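## Task

Take the lavender-capped tube out of the rack by the window and seat it fully in the rack by the door, in the back row, second well counting from the left. Count all wells, occupied or not, as viewed from the front of that rack's bench. The task fails if any tube reaches the floor, if the glass breaks (from a drop of more than a few centimetres, which is roughly a well's depth, or from a hard knock), or if the robot topples or ends up leaning. Every other tube must also finish fully seated in a rack. The parked cart, pedal bin and stool are movable. Finish by releasing the tube and pulling the hand away.

## Robot and tools

ROBOT. A Rainbow Robotics RB-Y1 in simulation: a wheeled base (two drive wheels, two rear casters, 0.66 m long, 0.58 m wide, front edge 0.10 m ahead of the wheel axle) that can only drive straight or spin, never sideways; a torso whose lower leg folds; two 7-joint arms with parallel grippers; and a head with three cameras: head_camera, left_wrist_camera, right_wrist_camera. Something may occasionally nudge a loose object.

FRAMES. Base frame: origin on the floor between the drive wheels, x forward, y left, z up. The reported chest, left_hand and right_hand positions are in this frame; a hand point sits midway between its finger pads, the fingers point along the hand's -z and close along its x. Printed hand positions drift from reality, especially when reaching far. base_odometry is relative to where the base started, counts wheel turns only (slip counts as motion), heading in radians from -3.142 to 3.142, positive to the left.

TOOL execute_actions. Argument actions: a list holding one action or none (none just returns state and images). Optional cameras: list of names or ["all"]; omitted or null gives all, [] gives none. An action may contain:
- base: exactly one key. translate_m is a relative drive in metres from the current spot, -3 to 3, positive forward. rotate_rad is a relative turn in radians, -3.2 to 3.2, positive counter-clockwise seen from above. A move needing over 8.667 s at its top speed is rejected.
- joints: a map of absolute target angles (rad) or openings (m), one entry per named joint, covering both arms, torso and head in the same map. Ranges: torso_squat_rad 0 to 1.2 (bigger lowers the chest, staying level); torso_shift_rad -0.3 to 0.6 (positive pushes hips forward); torso_pitch_rad -0.2 to 1.4 (positive bows forward); torso_yaw_rad -1.5 to 1.5 (positive turns left). Per arm: shoulder_pitch -2.356 to 2.356 (0 hanging, negative raises it forward); shoulder_roll 0 to 3.141 on the left, -3.141 to 0 on the right (both lift outward); shoulder_yaw -2.094 to 2.094; elbow -2.617 to 0.01 (negative bends); forearm_roll -3.141 to 3.141; wrist_pitch -1.57 to 1.919 (negative tips the hand forward); hand_roll -2.705 to 2.705; gripper_m 0 to 0.1 (pad gap in metres). Yaw and roll signs mean the same direction on both arms. head_pan_rad -0.523 to 0.523, head_tilt_rad -0.35 to 1.57 (positive looks down). Tolerance is 0.02 rad, 0.004 m for grippers.
- speeds: caps for this action only, translate_m 0.05 to 0.4 m/s, rotate_rad 0.1 to 1.509 rad/s; the top of each range is the default.
- min_time_s: 0.1 to 8, a floor on how long each arm and head motion takes.
Unknown keys or out-of-range values reject the whole call with no motion. One action must not exceed 15 s. Joints you omit may still be pushing toward earlier targets. The torso must also satisfy: squat + shift <= 1.52; squat - shift + pitch <= 1.57; shift + 0.5 pitch - 0.4 squat <= 0.7; shift + 0.3 pitch - 0.5 squat <= 0.39, otherwise it stops partway with off_target.

TOOL wait: seconds 0 to 10; no new command, returns state and images. TOOL zoom_image: camera plus region [x0, y0, x1, y1] in pixels of that camera's latest full image, origin top-left, at most 504 by 504. TOOL finished_scene: scene, the current scene's number; ends it irreversibly, so the tube must already be seated and released. A reply with no tool call ends everything.

RESULTS. pictures lists the cameras in image order. base_status and joint_status per motion: done (for the base, wheels turned the commanded amount even if slipping); off_target (resting short, maybe still pushing); limit_stop_at_<name> (a built-in limit halted it; limit_stop_at_own_body means the self-collision guard stopped an arm or torso before touching body, head, leg or base, so move them apart); contact_stop (torso or arm hit something firm); time_out; stopped_with_arm (torso halted because an arm contact-stopped). A contact_stop, time_out or stopped_with_arm halts that whole group (torso, left arm or right arm) and all its targets are dropped. "joint command not followed" plus a cause line means an arm's targets were withheld for arm collision; those joints show not_followed and may be retried later. on_its_own shows uncommanded parts; "held at" is a held target, not the actual position. Motor temperatures lists each arm's joints in joint_positions order; MOTOR HOT appears from 65 °C, and at 80 °C an OVER-TEMPERATURE FAULT brakes the robot, marking cut keys limit_stop_at_motor_heat; resend targets afterwards. Also, if a stop appears, the remaining calls in that reply are skipped.

PRACTICE. To grip, command an opening at least 0.005 m below the tube's width; off_target on the gripper is then expected. After a stop, first back off the arm, then the torso, in separate actions. If both hands hold one object and the torso contact-stops immediately with nothing in the way, resend every arm joint at its current reading, then resend the torso. The robot keeps holding its last command while you think. Avoid: driving into furniture (the base keeps pushing, and the bent leg can jut past the front edge or shove the robot backward unseen by odometry); arms striking or pressing each other, including grippers; contact torque reaching joint load limits (66.5 N m shoulders, 34.2 elbows, 23.7 wrist joints), which freezes the robot 10 s; heavy loads far forward, which can tip it; releasing a tube above its well or knocking it; pushing objects hard.

Each tool is called after ">>>" in YAML: its name, and indented under it one key for each argument.

## Session

>>> execute_actions:
  actions: []

Scene clock: 0.00 s.
Motor temperatures (°C, as the motors report them): left_arm=[30 29 28 33 34 38 32] | right_arm=[29 29 30 31 30 27 33]
base_odometry: x=+0.000 y=+0.000 heading=+0.000 (m, m, rad; odometry frame)
base_status: not commanded
joint_positions: torso_squat_rad=+0.350 torso_shift_rad=+0.000 torso_pitch_rad=+0.001 torso_yaw_rad=-0.001 left_shoulder_pitch_rad=+0.037 left_shoulder_roll_rad=+0.030 left_shoulder_yaw_rad=+0.040 left_elbow_rad=-0.273 left_forearm_roll_rad=-0.014 left_wrist_pitch_rad=+0.020 left_hand_roll_rad=-0.012 left_gripper_m=+0.101 right_shoulder_pitch_rad=-0.047 right_shoulder_roll_rad=-0.020 right_shoulder_yaw_rad=+0.011 right_elbow_rad=-0.230 right_forearm_roll_rad=-0.024 right_wrist_pitch_rad=-0.027 right_hand_roll_rad=+0.036 right_gripper_m=+0.100 head_pan_rad=+0.000 head_tilt_rad=+0.400
joint_status: not commanded
chest: x=-0.2275 y=+0.0006 z=+1.2476 quat_wxyz=(+1.000, -0.001, +0.001, +0.000) (m; base frame)
left_hand: x=-0.1267 y=+0.2487 z=+0.5696 quat_wxyz=(+0.994, +0.019, -0.108, +0.010) (m; base frame)
right_hand: x=-0.0778 y=-0.2322 z=+0.5784 quat_wxyz=(+0.989, -0.010, -0.149, +0.020) (m; base frame)
pictures: head_camera, left_wrist_camera, right_wrist_camera
Images, in order (width x height): head_camera 896x504, left_wrist_camera 644x364, right_wrist_camera 644x364.

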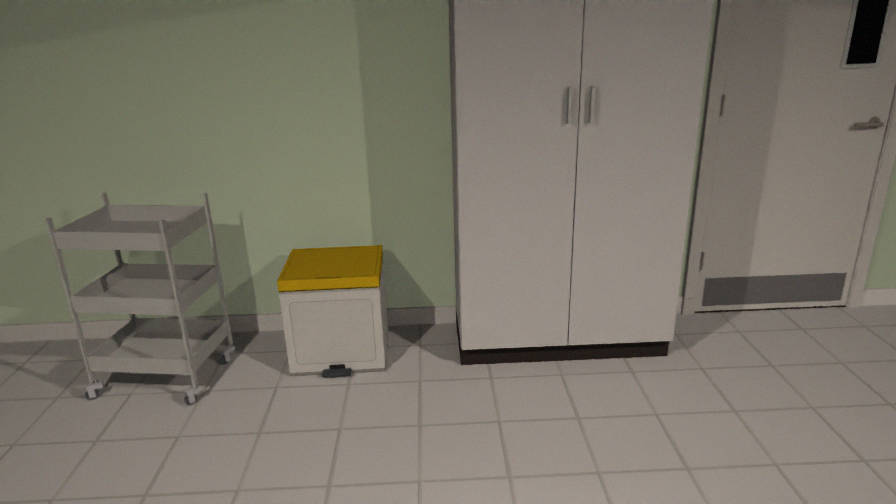

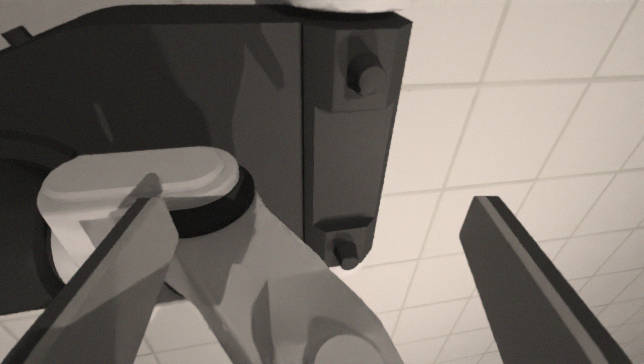

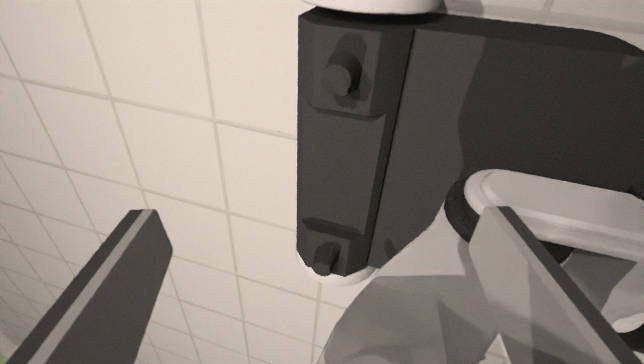

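>>> execute_actions:
  actions:
    - {"base":{"rotate_rad":-1.4},"joints":{"head_tilt_rad":0.3}}
  cameras: ["head_camera"]

>>> execute_actions:
  actions:
    - {"base":{"rotate_rad":-1.4}}
  cameras: ["head_camera"]

>>> execute_actions:
  actions:
    - {"base":{"rotate_rad":-1.4}}
  cameras: ["head_camera"]

>>> execute_actions:
  actions:
    - {"base":{"rotate_rad":-1.2}}
  cameras: ["head_camera"]

Scene clock: 6.70 s.
Motor temperatures (°C, as the motors report them): left_arm=[30 29 28 33 34 38 32] | right_arm=[29 29 30 31 30 27 33]
base_odometry: x=+0.000 y=+0.000 heading=-1.400 (m, m, rad; odometry frame)
base_status: done
joint_positions: torso_squat_rad=+0.350 torso_shift_rad=+0.000 torso_pitch_rad=+0.001 torso_yaw_rad=-0.001 left_shoulder_pitch_rad=+0.037 left_shoulder_roll_rad=+0.030 left_shoulder_yaw_rad=+0.040 left_elbow_rad=-0.273 left_forearm_roll_rad=-0.014 left_wrist_pitch_rad=+0.020 left_hand_roll_rad=-0.012 left_gripper_m=+0.101 right_shoulder_pitch_rad=-0.047 right_shoulder_roll_rad=-0.020 right_shoulder_yaw_rad=+0.011 right_elbow_rad=-0.230 right_forearm_roll_rad=-0.024 right_wrist_pitch_rad=-0.027 right_hand_roll_rad=+0.036 right_gripper_m=+0.100 head_pan_rad=+0.000 head_tilt_rad=+0.300
joint_status: all done
chest: x=-0.2275 y=+0.0006 z=+1.2476 quat_wxyz=(+1.000, -0.001, +0.001, +0.000) (m; base frame)
left_hand: x=-0.1267 y=+0.2487 z=+0.5696 quat_wxyz=(+0.994, +0.019, -0.108, +0.010) (m; base frame)
right_hand: x=-0.0778 y=-0.2322 z=+0.5784 quat_wxyz=(+0.989, -0.010, -0.149, +0.020) (m; base frame)
pictures: head_camera
Images, in order (width x height): head_camera 896x504.

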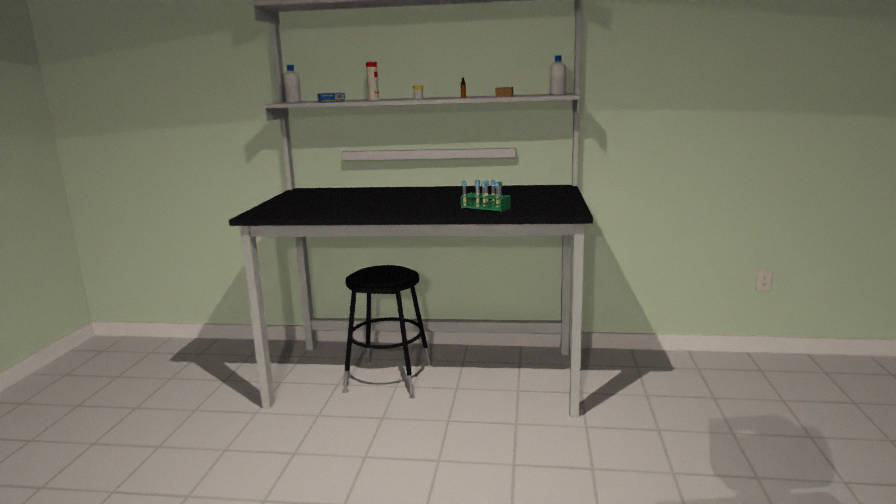

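Scene clock: 10.37 s.
Motor temperatures (°C, as the motors report them): left_arm=[30 29 28 33 34 38 32] | right_arm=[29 29 30 31 30 27 33]
base_odometry: x=+0.000 y=+0.000 heading=-2.799 (m, m, rad; odometry frame)
base_status: done
joint_positions: torso_squat_rad=+0.350 torso_shift_rad=+0.000 torso_pitch_rad=+0.001 torso_yaw_rad=-0.001 left_shoulder_pitch_rad=+0.037 left_shoulder_roll_rad=+0.030 left_shoulder_yaw_rad=+0.040 left_elbow_rad=-0.273 left_forearm_roll_rad=-0.014 left_wrist_pitch_rad=+0.020 left_hand_roll_rad=-0.012 left_gripper_m=+0.101 right_shoulder_pitch_rad=-0.047 right_shoulder_roll_rad=-0.020 right_shoulder_yaw_rad=+0.011 right_elbow_rad=-0.230 right_forearm_roll_rad=-0.024 right_wrist_pitch_rad=-0.027 right_hand_roll_rad=+0.036 right_gripper_m=+0.100 head_pan_rad=+0.000 head_tilt_rad=+0.300
joint_status: not commanded
chest: x=-0.2276 y=+0.0006 z=+1.2476 quat_wxyz=(+1.000, -0.001, +0.001, +0.000) (m; base frame)
left_hand: x=-0.1267 y=+0.2487 z=+0.5696 quat_wxyz=(+0.994, +0.019, -0.108, +0.010) (m; base frame)
right_hand: x=-0.0778 y=-0.2322 z=+0.5784 quat_wxyz=(+0.989, -0.010, -0.149, +0.020) (m; base frame)
pictures: head_camera
Images, in order (width x height): head_camera 896x504.

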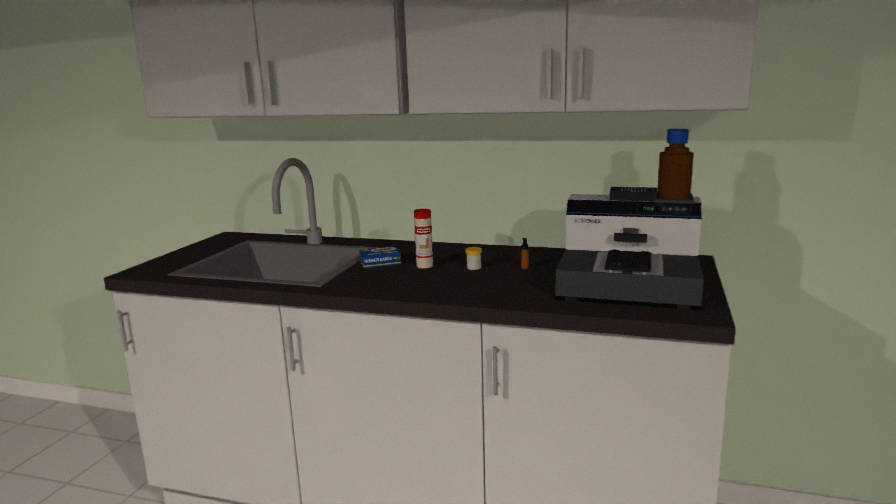

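Scene clock: 14.03 s.
Motor temperatures (°C, as the motors report them): left_arm=[30 29 28 33 34 38 32] | right_arm=[29 29 30 31 30 27 33]
base_odometry: x=+0.000 y=+0.000 heading=+2.084 (m, m, rad; odometry frame)
base_status: done
joint_positions: torso_squat_rad=+0.350 torso_shift_rad=+0.000 torso_pitch_rad=+0.001 torso_yaw_rad=-0.001 left_shoulder_pitch_rad=+0.037 left_shoulder_roll_rad=+0.030 left_shoulder_yaw_rad=+0.040 left_elbow_rad=-0.273 left_forearm_roll_rad=-0.014 left_wrist_pitch_rad=+0.020 left_hand_roll_rad=-0.012 left_gripper_m=+0.101 right_shoulder_pitch_rad=-0.047 right_shoulder_roll_rad=-0.020 right_shoulder_yaw_rad=+0.011 right_elbow_rad=-0.230 right_forearm_roll_rad=-0.024 right_wrist_pitch_rad=-0.027 right_hand_roll_rad=+0.036 right_gripper_m=+0.100 head_pan_rad=+0.000 head_tilt_rad=+0.300
joint_status: not commanded
chest: x=-0.2276 y=+0.0006 z=+1.2476 quat_wxyz=(+1.000, -0.001, +0.001, +0.000) (m; base frame)
left_hand: x=-0.1267 y=+0.2487 z=+0.5696 quat_wxyz=(+0.994, +0.019, -0.108, +0.010) (m; base frame)
right_hand: x=-0.0778 y=-0.2322 z=+0.5784 quat_wxyz=(+0.989, -0.010, -0.149, +0.020) (m; base frame)
pictures: head_camera
Images, in order (width x height): head_camera 896x504.

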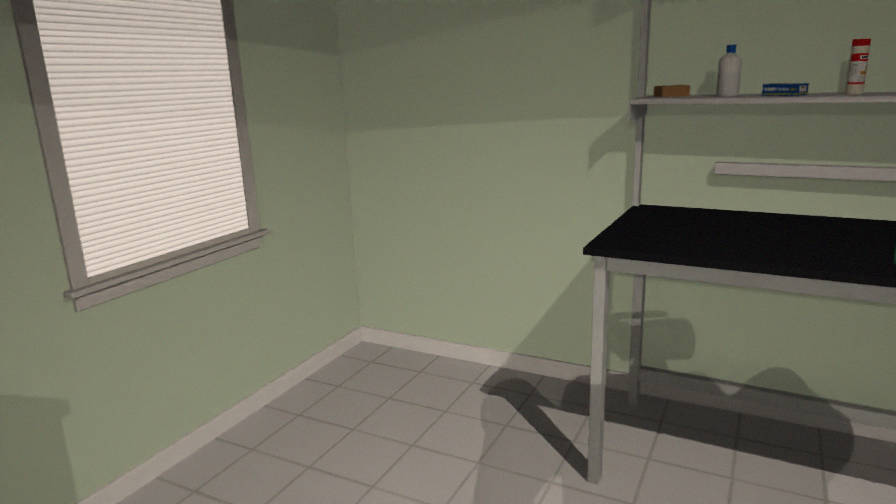

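Scene clock: 17.47 s.
Motor temperatures (°C, as the motors report them): left_arm=[30 29 28 33 34 38 32] | right_arm=[29 29 30 31 30 27 33]
base_odometry: x=+0.000 y=+0.000 heading=+0.884 (m, m, rad; odometry frame)
base_status: done
joint_positions: torso_squat_rad=+0.350 torso_shift_rad=+0.000 torso_pitch_rad=+0.001 torso_yaw_rad=-0.001 left_shoulder_pitch_rad=+0.037 left_shoulder_roll_rad=+0.030 left_shoulder_yaw_rad=+0.040 left_elbow_rad=-0.273 left_forearm_roll_rad=-0.014 left_wrist_pitch_rad=+0.020 left_hand_roll_rad=-0.012 left_gripper_m=+0.101 right_shoulder_pitch_rad=-0.047 right_shoulder_roll_rad=-0.020 right_shoulder_yaw_rad=+0.011 right_elbow_rad=-0.230 right_forearm_roll_rad=-0.024 right_wrist_pitch_rad=-0.027 right_hand_roll_rad=+0.036 right_gripper_m=+0.100 head_pan_rad=+0.000 head_tilt_rad=+0.300
joint_status: not commanded
chest: x=-0.2276 y=+0.0006 z=+1.2476 quat_wxyz=(+1.000, -0.001, +0.001, +0.000) (m; base frame)
left_hand: x=-0.1267 y=+0.2487 z=+0.5696 quat_wxyz=(+0.994, +0.019, -0.108, +0.010) (m; base frame)
right_hand: x=-0.0778 y=-0.2322 z=+0.5784 quat_wxyz=(+0.989, -0.010, -0.149, +0.020) (m; base frame)
pictures: head_camera
Images, in order (width x height): head_camera 896x504.

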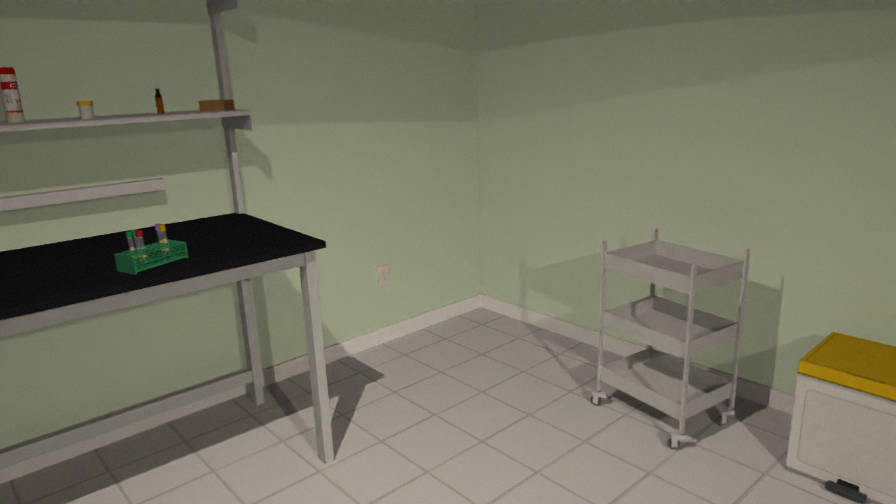

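>>> execute_actions:
  actions:
    - {"base":{"rotate_rad":0.8},"joints":{"head_tilt_rad":0.5}}
  cameras: ["head_camera"]

Scene clock: 23.00 s.
Motor temperatures (°C, as the motors report them): left_arm=[30 29 28 33 34 38 32] | right_arm=[29 29 30 31 30 27 33]
base_odometry: x=+0.000 y=+0.000 heading=+1.684 (m, m, rad; odometry frame)
base_status: done
joint_positions: torso_squat_rad=+0.350 torso_shift_rad=+0.000 torso_pitch_rad=+0.001 torso_yaw_rad=-0.001 left_shoulder_pitch_rad=+0.037 left_shoulder_roll_rad=+0.030 left_shoulder_yaw_rad=+0.040 left_elbow_rad=-0.273 left_forearm_roll_rad=-0.014 left_wrist_pitch_rad=+0.020 left_hand_roll_rad=-0.012 left_gripper_m=+0.101 right_shoulder_pitch_rad=-0.047 right_shoulder_roll_rad=-0.020 right_shoulder_yaw_rad=+0.011 right_elbow_rad=-0.230 right_forearm_roll_rad=-0.024 right_wrist_pitch_rad=-0.027 right_hand_roll_rad=+0.036 right_gripper_m=+0.100 head_pan_rad=+0.000 head_tilt_rad=+0.500
joint_status: all done
chest: x=-0.2276 y=+0.0005 z=+1.2476 quat_wxyz=(+1.000, -0.001, +0.001, +0.000) (m; base frame)
left_hand: x=-0.1267 y=+0.2487 z=+0.5696 quat_wxyz=(+0.994, +0.019, -0.108, +0.010) (m; base frame)
right_hand: x=-0.0778 y=-0.2322 z=+0.5784 quat_wxyz=(+0.989, -0.010, -0.149, +0.020) (m; base frame)
pictures: head_camera
Images, in order (width x height): head_camera 896x504.

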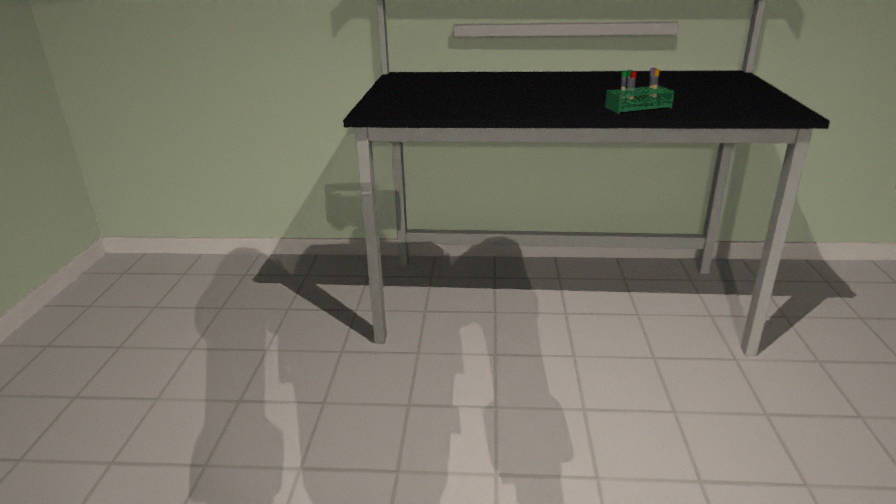

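>>> execute_actions:
  actions:
    - {"base":{"rotate_rad":-0.35}}
  cameras: []

>>> execute_actions:
  actions:
    - {"base":{"translate_m":1.2}}
  cameras: []

>>> execute_actions:
  actions:
    - {"base":{"rotate_rad":0.35},"joints":{"head_tilt_rad":0.6}}
  cameras: ["head_camera"]

Scene clock: 29.37 s.
Motor temperatures (°C, as the motors report them): left_arm=[30 29 28 33 34 38 32] | right_arm=[29 29 30 31 30 27 33]
base_odometry: x=+0.000 y=+0.000 heading=+1.335 (m, m, rad; odometry frame)
base_status: done
joint_positions: torso_squat_rad=+0.350 torso_shift_rad=+0.000 torso_pitch_rad=+0.001 torso_yaw_rad=-0.001 left_shoulder_pitch_rad=+0.037 left_shoulder_roll_rad=+0.030 left_shoulder_yaw_rad=+0.040 left_elbow_rad=-0.273 left_forearm_roll_rad=-0.014 left_wrist_pitch_rad=+0.020 left_hand_roll_rad=-0.012 left_gripper_m=+0.101 right_shoulder_pitch_rad=-0.047 right_shoulder_roll_rad=-0.020 right_shoulder_yaw_rad=+0.011 right_elbow_rad=-0.230 right_forearm_roll_rad=-0.024 right_wrist_pitch_rad=-0.027 right_hand_roll_rad=+0.036 right_gripper_m=+0.100 head_pan_rad=+0.000 head_tilt_rad=+0.500
joint_status: not commanded
chest: x=-0.2276 y=+0.0006 z=+1.2476 quat_wxyz=(+1.000, -0.001, +0.001, +0.000) (m; base frame)
left_hand: x=-0.1267 y=+0.2487 z=+0.5696 quat_wxyz=(+0.994, +0.019, -0.108, +0.010) (m; base frame)
right_hand: x=-0.0778 y=-0.2322 z=+0.5784 quat_wxyz=(+0.989, -0.010, -0.149, +0.020) (m; base frame)
pictures: none
No camera images: the call's "cameras" was empty. Leave "cameras" out to get every camera's image.

Scene clock: 33.90 s.
Motor temperatures (°C, as the motors report them): left_arm=[30 29 28 33 34 38 32] | right_arm=[29 29 30 31 30 27 33]
base_odometry: x=+0.280 y=+1.167 heading=+1.336 (m, m, rad; odometry frame)
base_status: done
joint_positions: torso_squat_rad=+0.350 torso_shift_rad=+0.000 torso_pitch_rad=+0.001 torso_yaw_rad=-0.001 left_shoulder_pitch_rad=+0.036 left_shoulder_roll_rad=+0.030 left_shoulder_yaw_rad=+0.040 left_elbow_rad=-0.273 left_forearm_roll_rad=-0.014 left_wrist_pitch_rad=+0.020 left_hand_roll_rad=-0.012 left_gripper_m=+0.101 right_shoulder_pitch_rad=-0.047 right_shoulder_roll_rad=-0.020 right_shoulder_yaw_rad=+0.011 right_elbow_rad=-0.230 right_forearm_roll_rad=-0.024 right_wrist_pitch_rad=-0.027 right_hand_roll_rad=+0.036 right_gripper_m=+0.100 head_pan_rad=+0.000 head_tilt_rad=+0.500
joint_status: not commanded
chest: x=-0.2275 y=+0.0006 z=+1.2476 quat_wxyz=(+1.000, -0.001, +0.001, +0.000) (m; base frame)
left_hand: x=-0.1266 y=+0.2487 z=+0.5696 quat_wxyz=(+0.994, +0.019, -0.108, +0.010) (m; base frame)
right_hand: x=-0.0777 y=-0.2322 z=+0.5784 quat_wxyz=(+0.989, -0.010, -0.149, +0.020) (m; base frame)
pictures: none
No camera images: the call's "cameras" was empty. Leave "cameras" out to get every camera's image.

Scene clock: 36.13 s.
Motor temperatures (°C, as the motors report them): left_arm=[30 29 28 33 34 38 32] | right_arm=[29 29 30 31 30 27 33]
base_odometry: x=+0.280 y=+1.167 heading=+1.686 (m, m, rad; odometry frame)
base_status: done
joint_positions: torso_squat_rad=+0.350 torso_shift_rad=+0.000 torso_pitch_rad=+0.001 torso_yaw_rad=-0.001 left_shoulder_pitch_rad=+0.036 left_shoulder_roll_rad=+0.030 left_shoulder_yaw_rad=+0.040 left_elbow_rad=-0.273 left_forearm_roll_rad=-0.014 left_wrist_pitch_rad=+0.020 left_hand_roll_rad=-0.012 left_gripper_m=+0.101 right_shoulder_pitch_rad=-0.047 right_shoulder_roll_rad=-0.020 right_shoulder_yaw_rad=+0.011 right_elbow_rad=-0.230 right_forearm_roll_rad=-0.024 right_wrist_pitch_rad=-0.027 right_hand_roll_rad=+0.036 right_gripper_m=+0.100 head_pan_rad=+0.000 head_tilt_rad=+0.600
joint_status: all done
chest: x=-0.2275 y=+0.0005 z=+1.2476 quat_wxyz=(+1.000, -0.001, +0.001, +0.000) (m; base frame)
left_hand: x=-0.1266 y=+0.2486 z=+0.5696 quat_wxyz=(+0.994, +0.019, -0.108, +0.010) (m; base frame)
right_hand: x=-0.0777 y=-0.2322 z=+0.5784 quat_wxyz=(+0.989, -0.010, -0.149, +0.020) (m; base frame)
pictures: head_camera
Images, in order (width x height): head_camera 896x504.

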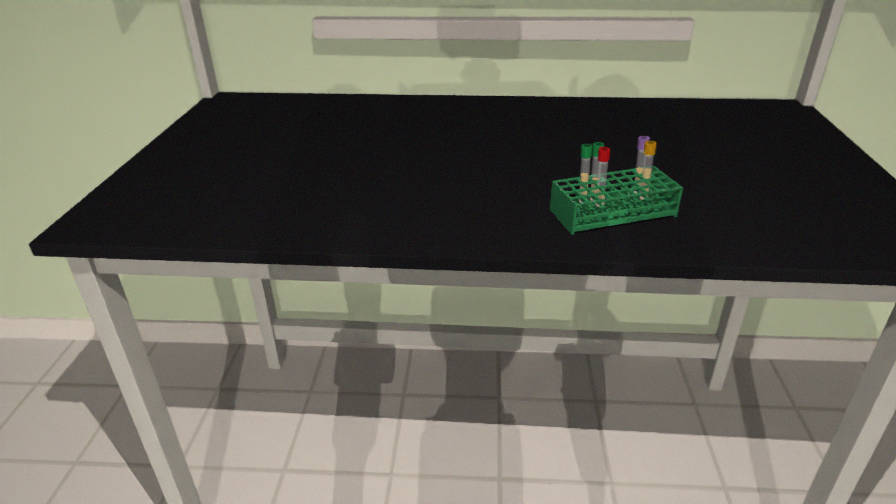

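>>> zoom_image:
  camera: "head_camera"
  region: [500, 100, 740, 250]

Region (500, 100, 740, 250) of head_camera's 896x504 image, scaled by 2.100, with more detail than that image has; it fills the top 315 rows of this view, and the rest is white.

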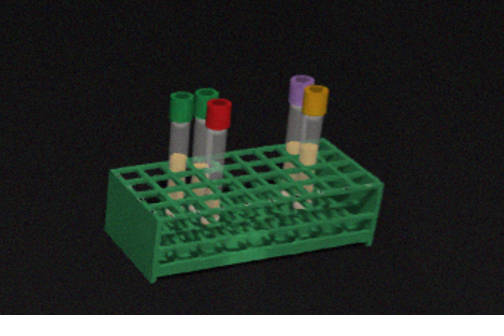

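>>> execute_actions:
  actions:
    - {"joints":{"torso_squat_rad":0.1,"right_shoulder_pitch_rad":-0.9,"right_elbow_rad":-0.9,"right_wrist_pitch_rad":1.8,"right_gripper_m":0.05}}
  cameras: ["head_camera","right_wrist_camera"]

Scene clock: 43.47 s.
Motor temperatures (°C, as the motors report them): left_arm=[30 29 28 33 34 38 32] | right_arm=[29 29 30 31 30 27 33]
base_odometry: x=+0.280 y=+1.167 heading=+1.686 (m, m, rad; odometry frame)
base_status: not commanded
joint_positions: torso_squat_rad=+0.100 torso_shift_rad=+0.000 torso_pitch_rad=+0.001 torso_yaw_rad=-0.001 left_shoulder_pitch_rad=+0.037 left_shoulder_roll_rad=+0.030 left_shoulder_yaw_rad=+0.040 left_elbow_rad=-0.273 left_forearm_roll_rad=-0.014 left_wrist_pitch_rad=+0.020 left_hand_roll_rad=-0.012 left_gripper_m=+0.101 right_shoulder_pitch_rad=-0.900 right_shoulder_roll_rad=-0.020 right_shoulder_yaw_rad=+0.011 right_elbow_rad=-0.900 right_forearm_roll_rad=-0.024 right_wrist_pitch_rad=+1.800 right_hand_roll_rad=+0.036 right_gripper_m=+0.050 head_pan_rad=+0.000 head_tilt_rad=+0.600
joint_status: all done
chest: x=-0.2275 y=+0.0006 z=+1.2864 quat_wxyz=(+1.000, -0.001, +0.001, +0.000) (m; base frame)
left_hand: x=-0.1266 y=+0.2487 z=+0.6085 quat_wxyz=(+0.994, +0.019, -0.108, +0.010) (m; base frame)
right_hand: x=+0.2371 y=-0.1445 z=+0.9889 quat_wxyz=(+0.986, -0.064, +0.025, +0.150) (m; base frame)
pictures: head_camera, right_wrist_camera
Images, in order (width x height): head_camera 896x504, right_wrist_camera 644x364.

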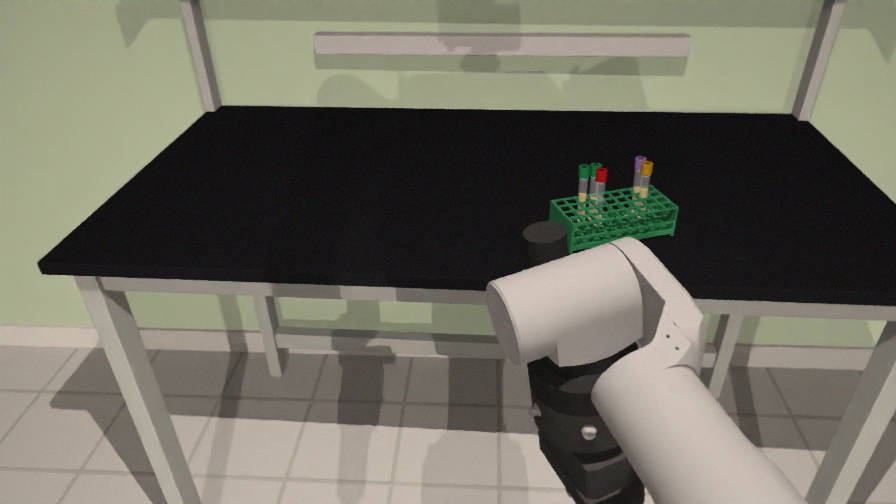

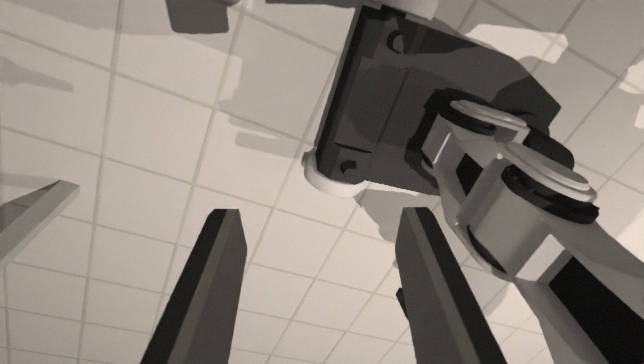

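>>> execute_actions:
  actions:
    - {"joints":{"torso_squat_rad":0.0,"right_shoulder_pitch_rad":-1.5,"right_shoulder_roll_rad":-0.35,"right_elbow_rad":-0.6,"right_wrist_pitch_rad":1.9,"right_hand_roll_rad":1.5}}
  cameras: ["head_camera","right_wrist_camera"]

Scene clock: 54.57 s.
Motor temperatures (°C, as the motors report them): left_arm=[30 29 28 33 34 38 32] | right_arm=[30 29 30 31 30 27 33]
base_odometry: x=+0.280 y=+1.167 heading=+1.686 (m, m, rad; odometry frame)
base_status: not commanded
joint_positions: torso_squat_rad=+0.000 torso_shift_rad=+0.000 torso_pitch_rad=+0.001 torso_yaw_rad=-0.001 left_shoulder_pitch_rad=+0.037 left_shoulder_roll_rad=+0.030 left_shoulder_yaw_rad=+0.040 left_elbow_rad=-0.273 left_forearm_roll_rad=-0.014 left_wrist_pitch_rad=+0.020 left_hand_roll_rad=-0.012 left_gripper_m=+0.101 right_shoulder_pitch_rad=-1.500 right_shoulder_roll_rad=-0.350 right_shoulder_yaw_rad=+0.011 right_elbow_rad=-0.600 right_forearm_roll_rad=-0.024 right_wrist_pitch_rad=+1.900 right_hand_roll_rad=+1.500 right_gripper_m=+0.050 head_pan_rad=+0.000 head_tilt_rad=+0.600
joint_status: all done
chest: x=-0.2275 y=+0.0006 z=+1.2899 quat_wxyz=(+1.000, -0.001, +0.001, +0.000) (m; base frame)
left_hand: x=-0.1267 y=+0.2487 z=+0.6120 quat_wxyz=(+0.994, +0.019, -0.108, +0.010) (m; base frame)
right_hand: x=+0.3322 y=-0.2547 z=+1.2629 quat_wxyz=(+0.702, -0.189, +0.044, +0.685) (m; base frame)
pictures: head_camera, right_wrist_camera
Images, in order (width x height): head_camera 896x504, right_wrist_camera 644x364.

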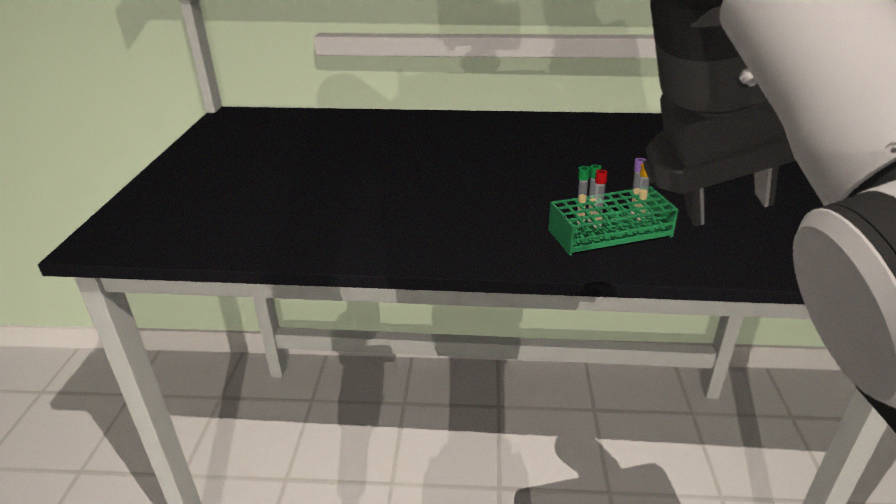

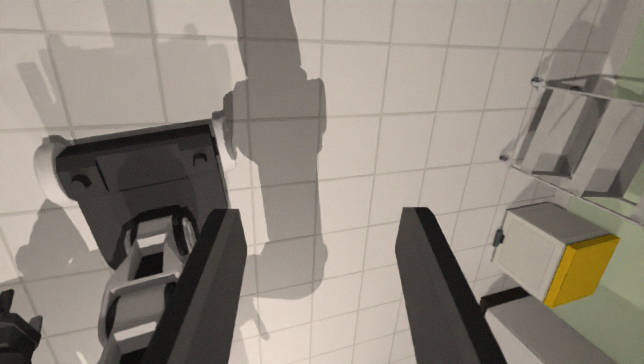

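>>> execute_actions:
  actions:
    - {"base":{"translate_m":0.35},"joints":{"right_shoulder_yaw_rad":-0.33,"right_elbow_rad":-0.45,"head_tilt_rad":0.85}}
  cameras: ["head_camera","right_wrist_camera"]

Scene clock: 62.40 s.
Motor temperatures (°C, as the motors report them): left_arm=[30 29 28 33 34 38 32] | right_arm=[30 29 30 31 30 27 33]
base_odometry: x=+0.240 y=+1.514 heading=+1.686 (m, m, rad; odometry frame)
base_status: done
joint_positions: torso_squat_rad=+0.000 torso_shift_rad=+0.000 torso_pitch_rad=+0.002 torso_yaw_rad=-0.001 left_shoulder_pitch_rad=+0.036 left_shoulder_roll_rad=+0.030 left_shoulder_yaw_rad=+0.040 left_elbow_rad=-0.273 left_forearm_roll_rad=-0.014 left_wrist_pitch_rad=+0.020 left_hand_roll_rad=-0.012 left_gripper_m=+0.101 right_shoulder_pitch_rad=-1.500 right_shoulder_roll_rad=-0.350 right_shoulder_yaw_rad=-0.330 right_elbow_rad=-0.450 right_forearm_roll_rad=-0.024 right_wrist_pitch_rad=+1.900 right_hand_roll_rad=+1.500 right_gripper_m=+0.050 head_pan_rad=+0.000 head_tilt_rad=+0.850
joint_status: all done
chest: x=-0.2274 y=+0.0006 z=+1.2899 quat_wxyz=(+1.000, -0.001, +0.001, +0.000) (m; base frame)
left_hand: x=-0.1266 y=+0.2487 z=+0.6120 quat_wxyz=(+0.994, +0.019, -0.108, +0.010) (m; base frame)
right_hand: x=+0.3112 y=-0.2307 z=+1.2189 quat_wxyz=(+0.737, -0.018, -0.019, +0.676) (m; base frame)
pictures: head_camera, right_wrist_camera
Images, in order (width x height): head_camera 896x504, right_wrist_camera 644x364.

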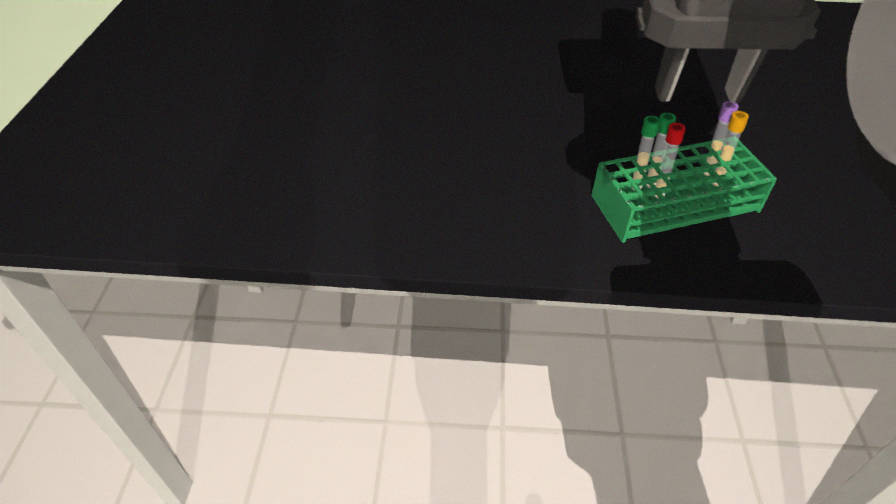

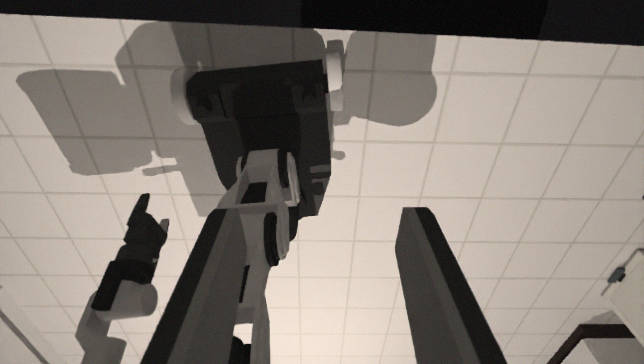

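>>> execute_actions:
  actions:
    - {"base":{"translate_m":0.36},"joints":{"torso_yaw_rad":-0.33,"right_hand_roll_rad":-0.93,"head_tilt_rad":1.0,"head_pan_rad":-0.1}}
  cameras: ["head_camera","right_wrist_camera"]

Scene clock: 69.87 s.
Motor temperatures (°C, as the motors report them): left_arm=[30 29 28 33 34 38 32] | right_arm=[30 29 30 31 30 27 33]
base_odometry: x=+0.198 y=+1.872 heading=+1.687 (m, m, rad; odometry frame)
base_status: done
joint_positions: torso_squat_rad=+0.000 torso_shift_rad=+0.000 torso_pitch_rad=+0.002 torso_yaw_rad=-0.330 left_shoulder_pitch_rad=+0.036 left_shoulder_roll_rad=+0.030 left_shoulder_yaw_rad=+0.040 left_elbow_rad=-0.273 left_forearm_roll_rad=-0.014 left_wrist_pitch_rad=+0.020 left_hand_roll_rad=-0.012 left_gripper_m=+0.101 right_shoulder_pitch_rad=-1.500 right_shoulder_roll_rad=-0.350 right_shoulder_yaw_rad=-0.330 right_elbow_rad=-0.450 right_forearm_roll_rad=-0.024 right_wrist_pitch_rad=+1.900 right_hand_roll_rad=-0.930 right_gripper_m=+0.050 head_pan_rad=-0.100 head_tilt_rad=+1.000
joint_status: all done
chest: x=-0.2274 y=+0.0006 z=+1.2899 quat_wxyz=(+0.986, -0.001, +0.001, -0.164) (m; base frame)
left_hand: x=-0.0516 y=+0.2024 z=+0.6119 quat_wxyz=(+0.982, +0.001, -0.110, -0.153) (m; base frame)
right_hand: x=+0.2075 y=-0.3924 z=+1.2193 quat_wxyz=(+0.803, +0.008, -0.026, -0.595) (m; base frame)
pictures: head_camera, right_wrist_camera
Images, in order (width x height): head_camera 896x504, right_wrist_camera 644x364.

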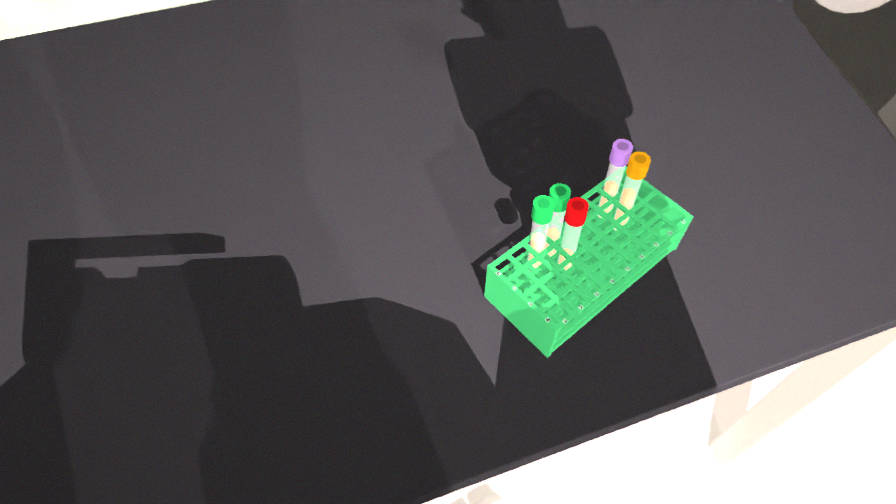

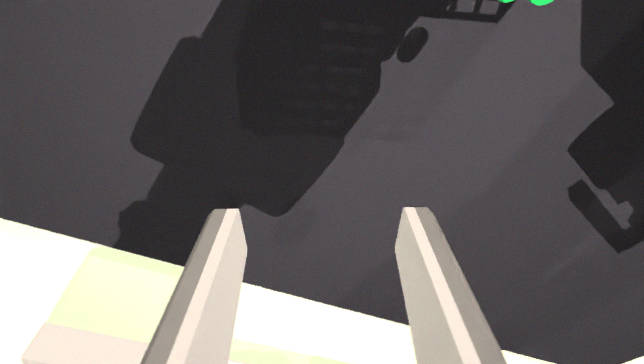

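>>> execute_actions:
  actions:
    - {"joints":{"torso_squat_rad":0.5,"head_tilt_rad":0.9}}
  cameras: ["head_camera","right_wrist_camera"]

Scene clock: 75.03 s.
Motor temperatures (°C, as the motors report them): left_arm=[30 29 28 33 34 38 32] | right_arm=[30 29 30 31 30 27 33]
base_odometry: x=+0.198 y=+1.872 heading=+1.687 (m, m, rad; odometry frame)
base_status: not commanded
joint_positions: torso_squat_rad=+0.500 torso_shift_rad=+0.000 torso_pitch_rad=+0.001 torso_yaw_rad=-0.330 left_shoulder_pitch_rad=+0.036 left_shoulder_roll_rad=+0.030 left_shoulder_yaw_rad=+0.040 left_elbow_rad=-0.273 left_forearm_roll_rad=-0.014 left_wrist_pitch_rad=+0.020 left_hand_roll_rad=-0.012 left_gripper_m=+0.101 right_shoulder_pitch_rad=-1.500 right_shoulder_roll_rad=-0.350 right_shoulder_yaw_rad=-0.330 right_elbow_rad=-0.450 right_forearm_roll_rad=-0.024 right_wrist_pitch_rad=+1.900 right_hand_roll_rad=-0.930 right_gripper_m=+0.050 head_pan_rad=-0.100 head_tilt_rad=+0.900
joint_status: all done
chest: x=-0.2276 y=+0.0005 z=+1.2042 quat_wxyz=(+0.986, -0.001, +0.001, -0.164) (m; base frame)
left_hand: x=-0.0516 y=+0.2023 z=+0.5263 quat_wxyz=(+0.982, +0.001, -0.110, -0.153) (m; base frame)
right_hand: x=+0.2074 y=-0.3925 z=+1.1337 quat_wxyz=(+0.803, +0.008, -0.026, -0.595) (m; base frame)
pictures: head_camera, right_wrist_camera
Images, in order (width x height): head_camera 896x504, right_wrist_camera 644x364.

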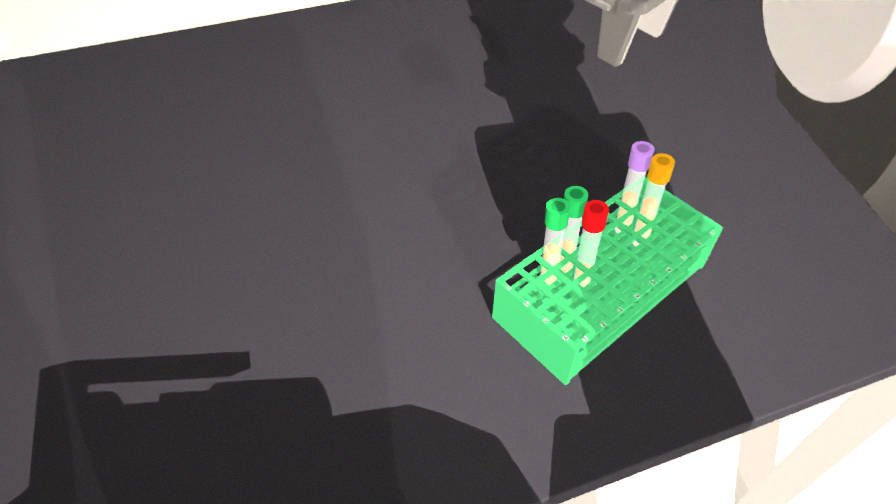

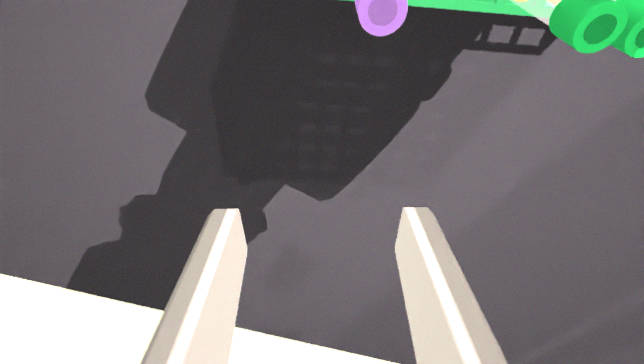

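>>> execute_actions:
  actions:
    - {"base":{"translate_m":-0.035},"joints":{"torso_squat_rad":0.6,"torso_yaw_rad":-0.30}}
  cameras: ["head_camera","right_wrist_camera"]

Scene clock: 79.27 s.
Motor temperatures (°C, as the motors report them): left_arm=[30 29 28 33 34 38 32] | right_arm=[30 29 30 31 30 27 33]
base_odometry: x=+0.202 y=+1.837 heading=+1.687 (m, m, rad; odometry frame)
base_status: done
joint_positions: torso_squat_rad=+0.600 torso_shift_rad=+0.000 torso_pitch_rad=+0.001 torso_yaw_rad=-0.300 left_shoulder_pitch_rad=+0.037 left_shoulder_roll_rad=+0.030 left_shoulder_yaw_rad=+0.040 left_elbow_rad=-0.273 left_forearm_roll_rad=-0.014 left_wrist_pitch_rad=+0.020 left_hand_roll_rad=-0.012 left_gripper_m=+0.101 right_shoulder_pitch_rad=-1.500 right_shoulder_roll_rad=-0.350 right_shoulder_yaw_rad=-0.330 right_elbow_rad=-0.450 right_forearm_roll_rad=-0.024 right_wrist_pitch_rad=+1.900 right_hand_roll_rad=-0.930 right_gripper_m=+0.050 head_pan_rad=-0.100 head_tilt_rad=+0.900
joint_status: all done
chest: x=-0.2276 y=+0.0005 z=+1.1677 quat_wxyz=(+0.989, -0.001, +0.001, -0.149) (m; base frame)
left_hand: x=-0.0579 y=+0.2076 z=+0.4897 quat_wxyz=(+0.984, +0.003, -0.110, -0.138) (m; base frame)
right_hand: x=+0.2189 y=-0.3793 z=+1.0971 quat_wxyz=(+0.812, +0.008, -0.026, -0.583) (m; base frame)
pictures: head_camera, right_wrist_camera
Images, in order (width x height): head_camera 896x504, right_wrist_camera 644x364.

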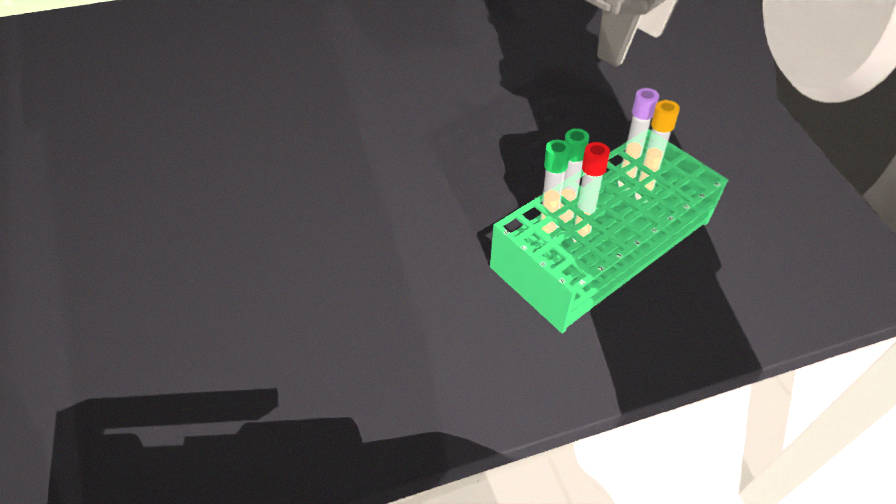

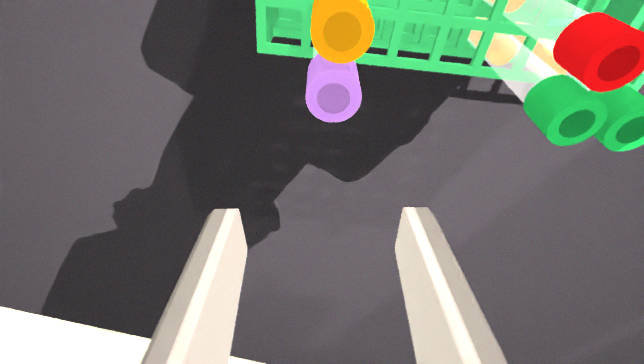

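>>> execute_actions:
  actions:
    - {"joints":{"torso_squat_rad":0.68,"right_hand_roll_rad":-0.83}}
  cameras: ["head_camera","right_wrist_camera"]

Scene clock: 82.33 s.
Motor temperatures (°C, as the motors report them): left_arm=[30 29 28 33 34 38 32] | right_arm=[31 29 30 31 30 27 33]
base_odometry: x=+0.202 y=+1.837 heading=+1.687 (m, m, rad; odometry frame)
base_status: not commanded
joint_positions: torso_squat_rad=+0.680 torso_shift_rad=+0.000 torso_pitch_rad=+0.001 torso_yaw_rad=-0.300 left_shoulder_pitch_rad=+0.037 left_shoulder_roll_rad=+0.030 left_shoulder_yaw_rad=+0.040 left_elbow_rad=-0.273 left_forearm_roll_rad=-0.014 left_wrist_pitch_rad=+0.020 left_hand_roll_rad=-0.012 left_gripper_m=+0.101 right_shoulder_pitch_rad=-1.500 right_shoulder_roll_rad=-0.350 right_shoulder_yaw_rad=-0.330 right_elbow_rad=-0.450 right_forearm_roll_rad=-0.024 right_wrist_pitch_rad=+1.900 right_hand_roll_rad=-0.830 right_gripper_m=+0.050 head_pan_rad=-0.100 head_tilt_rad=+0.900
joint_status: all done
chest: x=-0.2276 y=+0.0005 z=+1.1342 quat_wxyz=(+0.989, -0.001, +0.001, -0.149) (m; base frame)
left_hand: x=-0.0579 y=+0.2076 z=+0.4563 quat_wxyz=(+0.984, +0.003, -0.110, -0.138) (m; base frame)
right_hand: x=+0.2189 y=-0.3793 z=+1.0637 quat_wxyz=(+0.840, +0.007, -0.026, -0.542) (m; base frame)
pictures: head_camera, right_wrist_camera
Images, in order (width x height): head_camera 896x504, right_wrist_camera 644x364.

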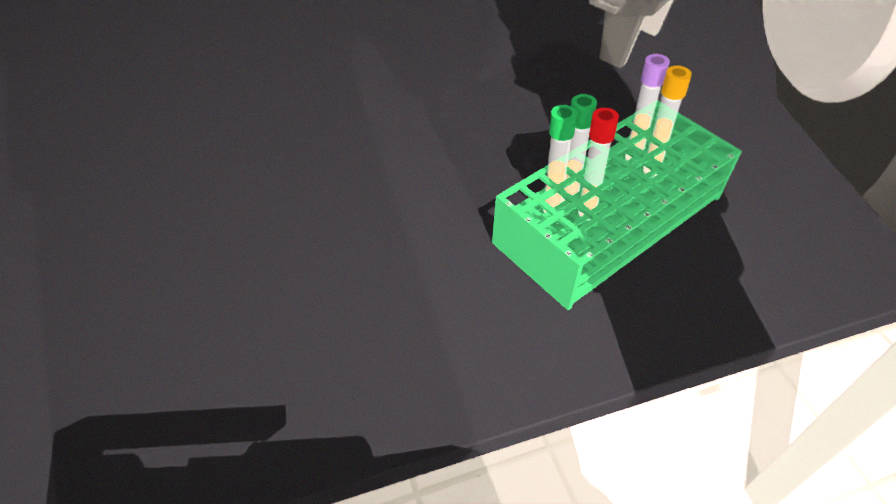

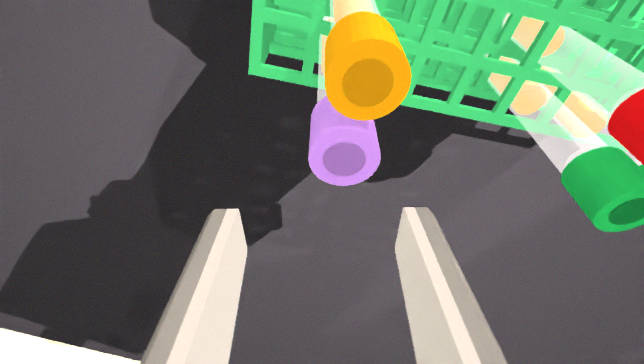

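>>> execute_actions:
  actions:
    - {"base":{"translate_m":-0.02},"joints":{"right_hand_roll_rad":-1.03}}
  cameras: ["head_camera","right_wrist_camera"]

Scene clock: 84.73 s.
Motor temperatures (°C, as the motors report them): left_arm=[30 29 28 33 34 38 32] | right_arm=[31 29 30 31 30 27 33]
base_odometry: x=+0.204 y=+1.817 heading=+1.686 (m, m, rad; odometry frame)
base_status: done
joint_positions: torso_squat_rad=+0.680 torso_shift_rad=+0.000 torso_pitch_rad=+0.001 torso_yaw_rad=-0.300 left_shoulder_pitch_rad=+0.037 left_shoulder_roll_rad=+0.030 left_shoulder_yaw_rad=+0.040 left_elbow_rad=-0.273 left_forearm_roll_rad=-0.014 left_wrist_pitch_rad=+0.020 left_hand_roll_rad=-0.012 left_gripper_m=+0.101 right_shoulder_pitch_rad=-1.500 right_shoulder_roll_rad=-0.350 right_shoulder_yaw_rad=-0.330 right_elbow_rad=-0.450 right_forearm_roll_rad=-0.024 right_wrist_pitch_rad=+1.900 right_hand_roll_rad=-1.030 right_gripper_m=+0.050 head_pan_rad=-0.100 head_tilt_rad=+0.900
joint_status: all done
chest: x=-0.2277 y=+0.0005 z=+1.1342 quat_wxyz=(+0.989, -0.001, +0.000, -0.149) (m; base frame)
left_hand: x=-0.0579 y=+0.2076 z=+0.4562 quat_wxyz=(+0.984, +0.003, -0.110, -0.138) (m; base frame)
right_hand: x=+0.2189 y=-0.3793 z=+1.0637 quat_wxyz=(+0.782, +0.009, -0.025, -0.623) (m; base frame)
pictures: head_camera, right_wrist_camera
Images, in order (width x height): head_camera 896x504, right_wrist_camera 644x364.

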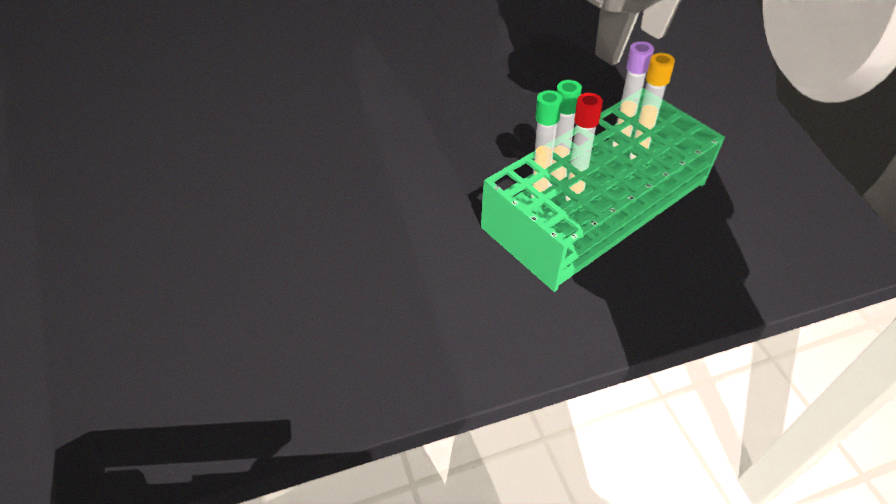

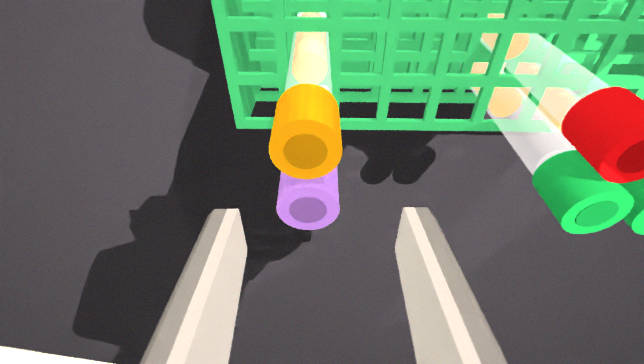

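>>> execute_actions:
  actions:
    - {"joints":{"torso_squat_rad":0.745,"right_gripper_m":0.035,"head_tilt_rad":0.75}}
  cameras: ["head_camera","right_wrist_camera"]

Scene clock: 87.53 s.
Motor temperatures (°C, as the motors report them): left_arm=[30 29 28 33 34 38 32] | right_arm=[31 29 30 31 30 27 33]
base_odometry: x=+0.204 y=+1.817 heading=+1.686 (m, m, rad; odometry frame)
base_status: not commanded
joint_positions: torso_squat_rad=+0.745 torso_shift_rad=+0.000 torso_pitch_rad=+0.001 torso_yaw_rad=-0.300 left_shoulder_pitch_rad=+0.037 left_shoulder_roll_rad=+0.030 left_shoulder_yaw_rad=+0.040 left_elbow_rad=-0.273 left_forearm_roll_rad=-0.014 left_wrist_pitch_rad=+0.020 left_hand_roll_rad=-0.012 left_gripper_m=+0.101 right_shoulder_pitch_rad=-1.500 right_shoulder_roll_rad=-0.350 right_shoulder_yaw_rad=-0.330 right_elbow_rad=-0.450 right_forearm_roll_rad=-0.024 right_wrist_pitch_rad=+1.900 right_hand_roll_rad=-1.030 right_gripper_m=+0.035 head_pan_rad=-0.100 head_tilt_rad=+0.750
joint_status: all done
chest: x=-0.2276 y=+0.0005 z=+1.1045 quat_wxyz=(+0.989, -0.001, +0.001, -0.149) (m; base frame)
left_hand: x=-0.0579 y=+0.2076 z=+0.4265 quat_wxyz=(+0.984, +0.003, -0.110, -0.138) (m; base frame)
right_hand: x=+0.2189 y=-0.3793 z=+1.0339 quat_wxyz=(+0.782, +0.009, -0.025, -0.623) (m; base frame)
pictures: head_camera, right_wrist_camera
Images, in order (width x height): head_camera 896x504, right_wrist_camera 644x364.

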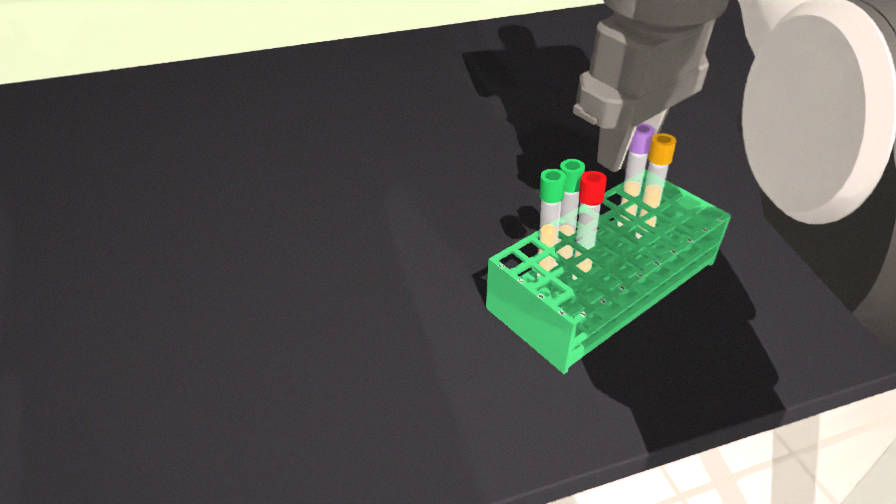

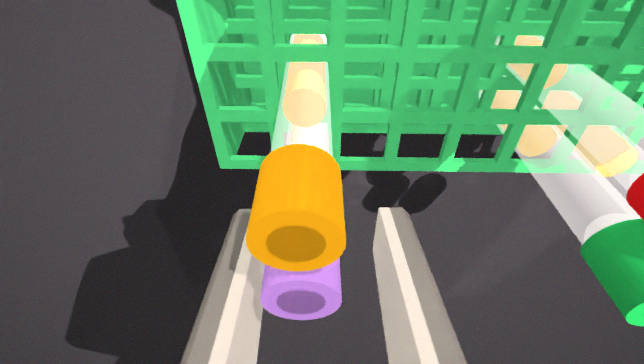

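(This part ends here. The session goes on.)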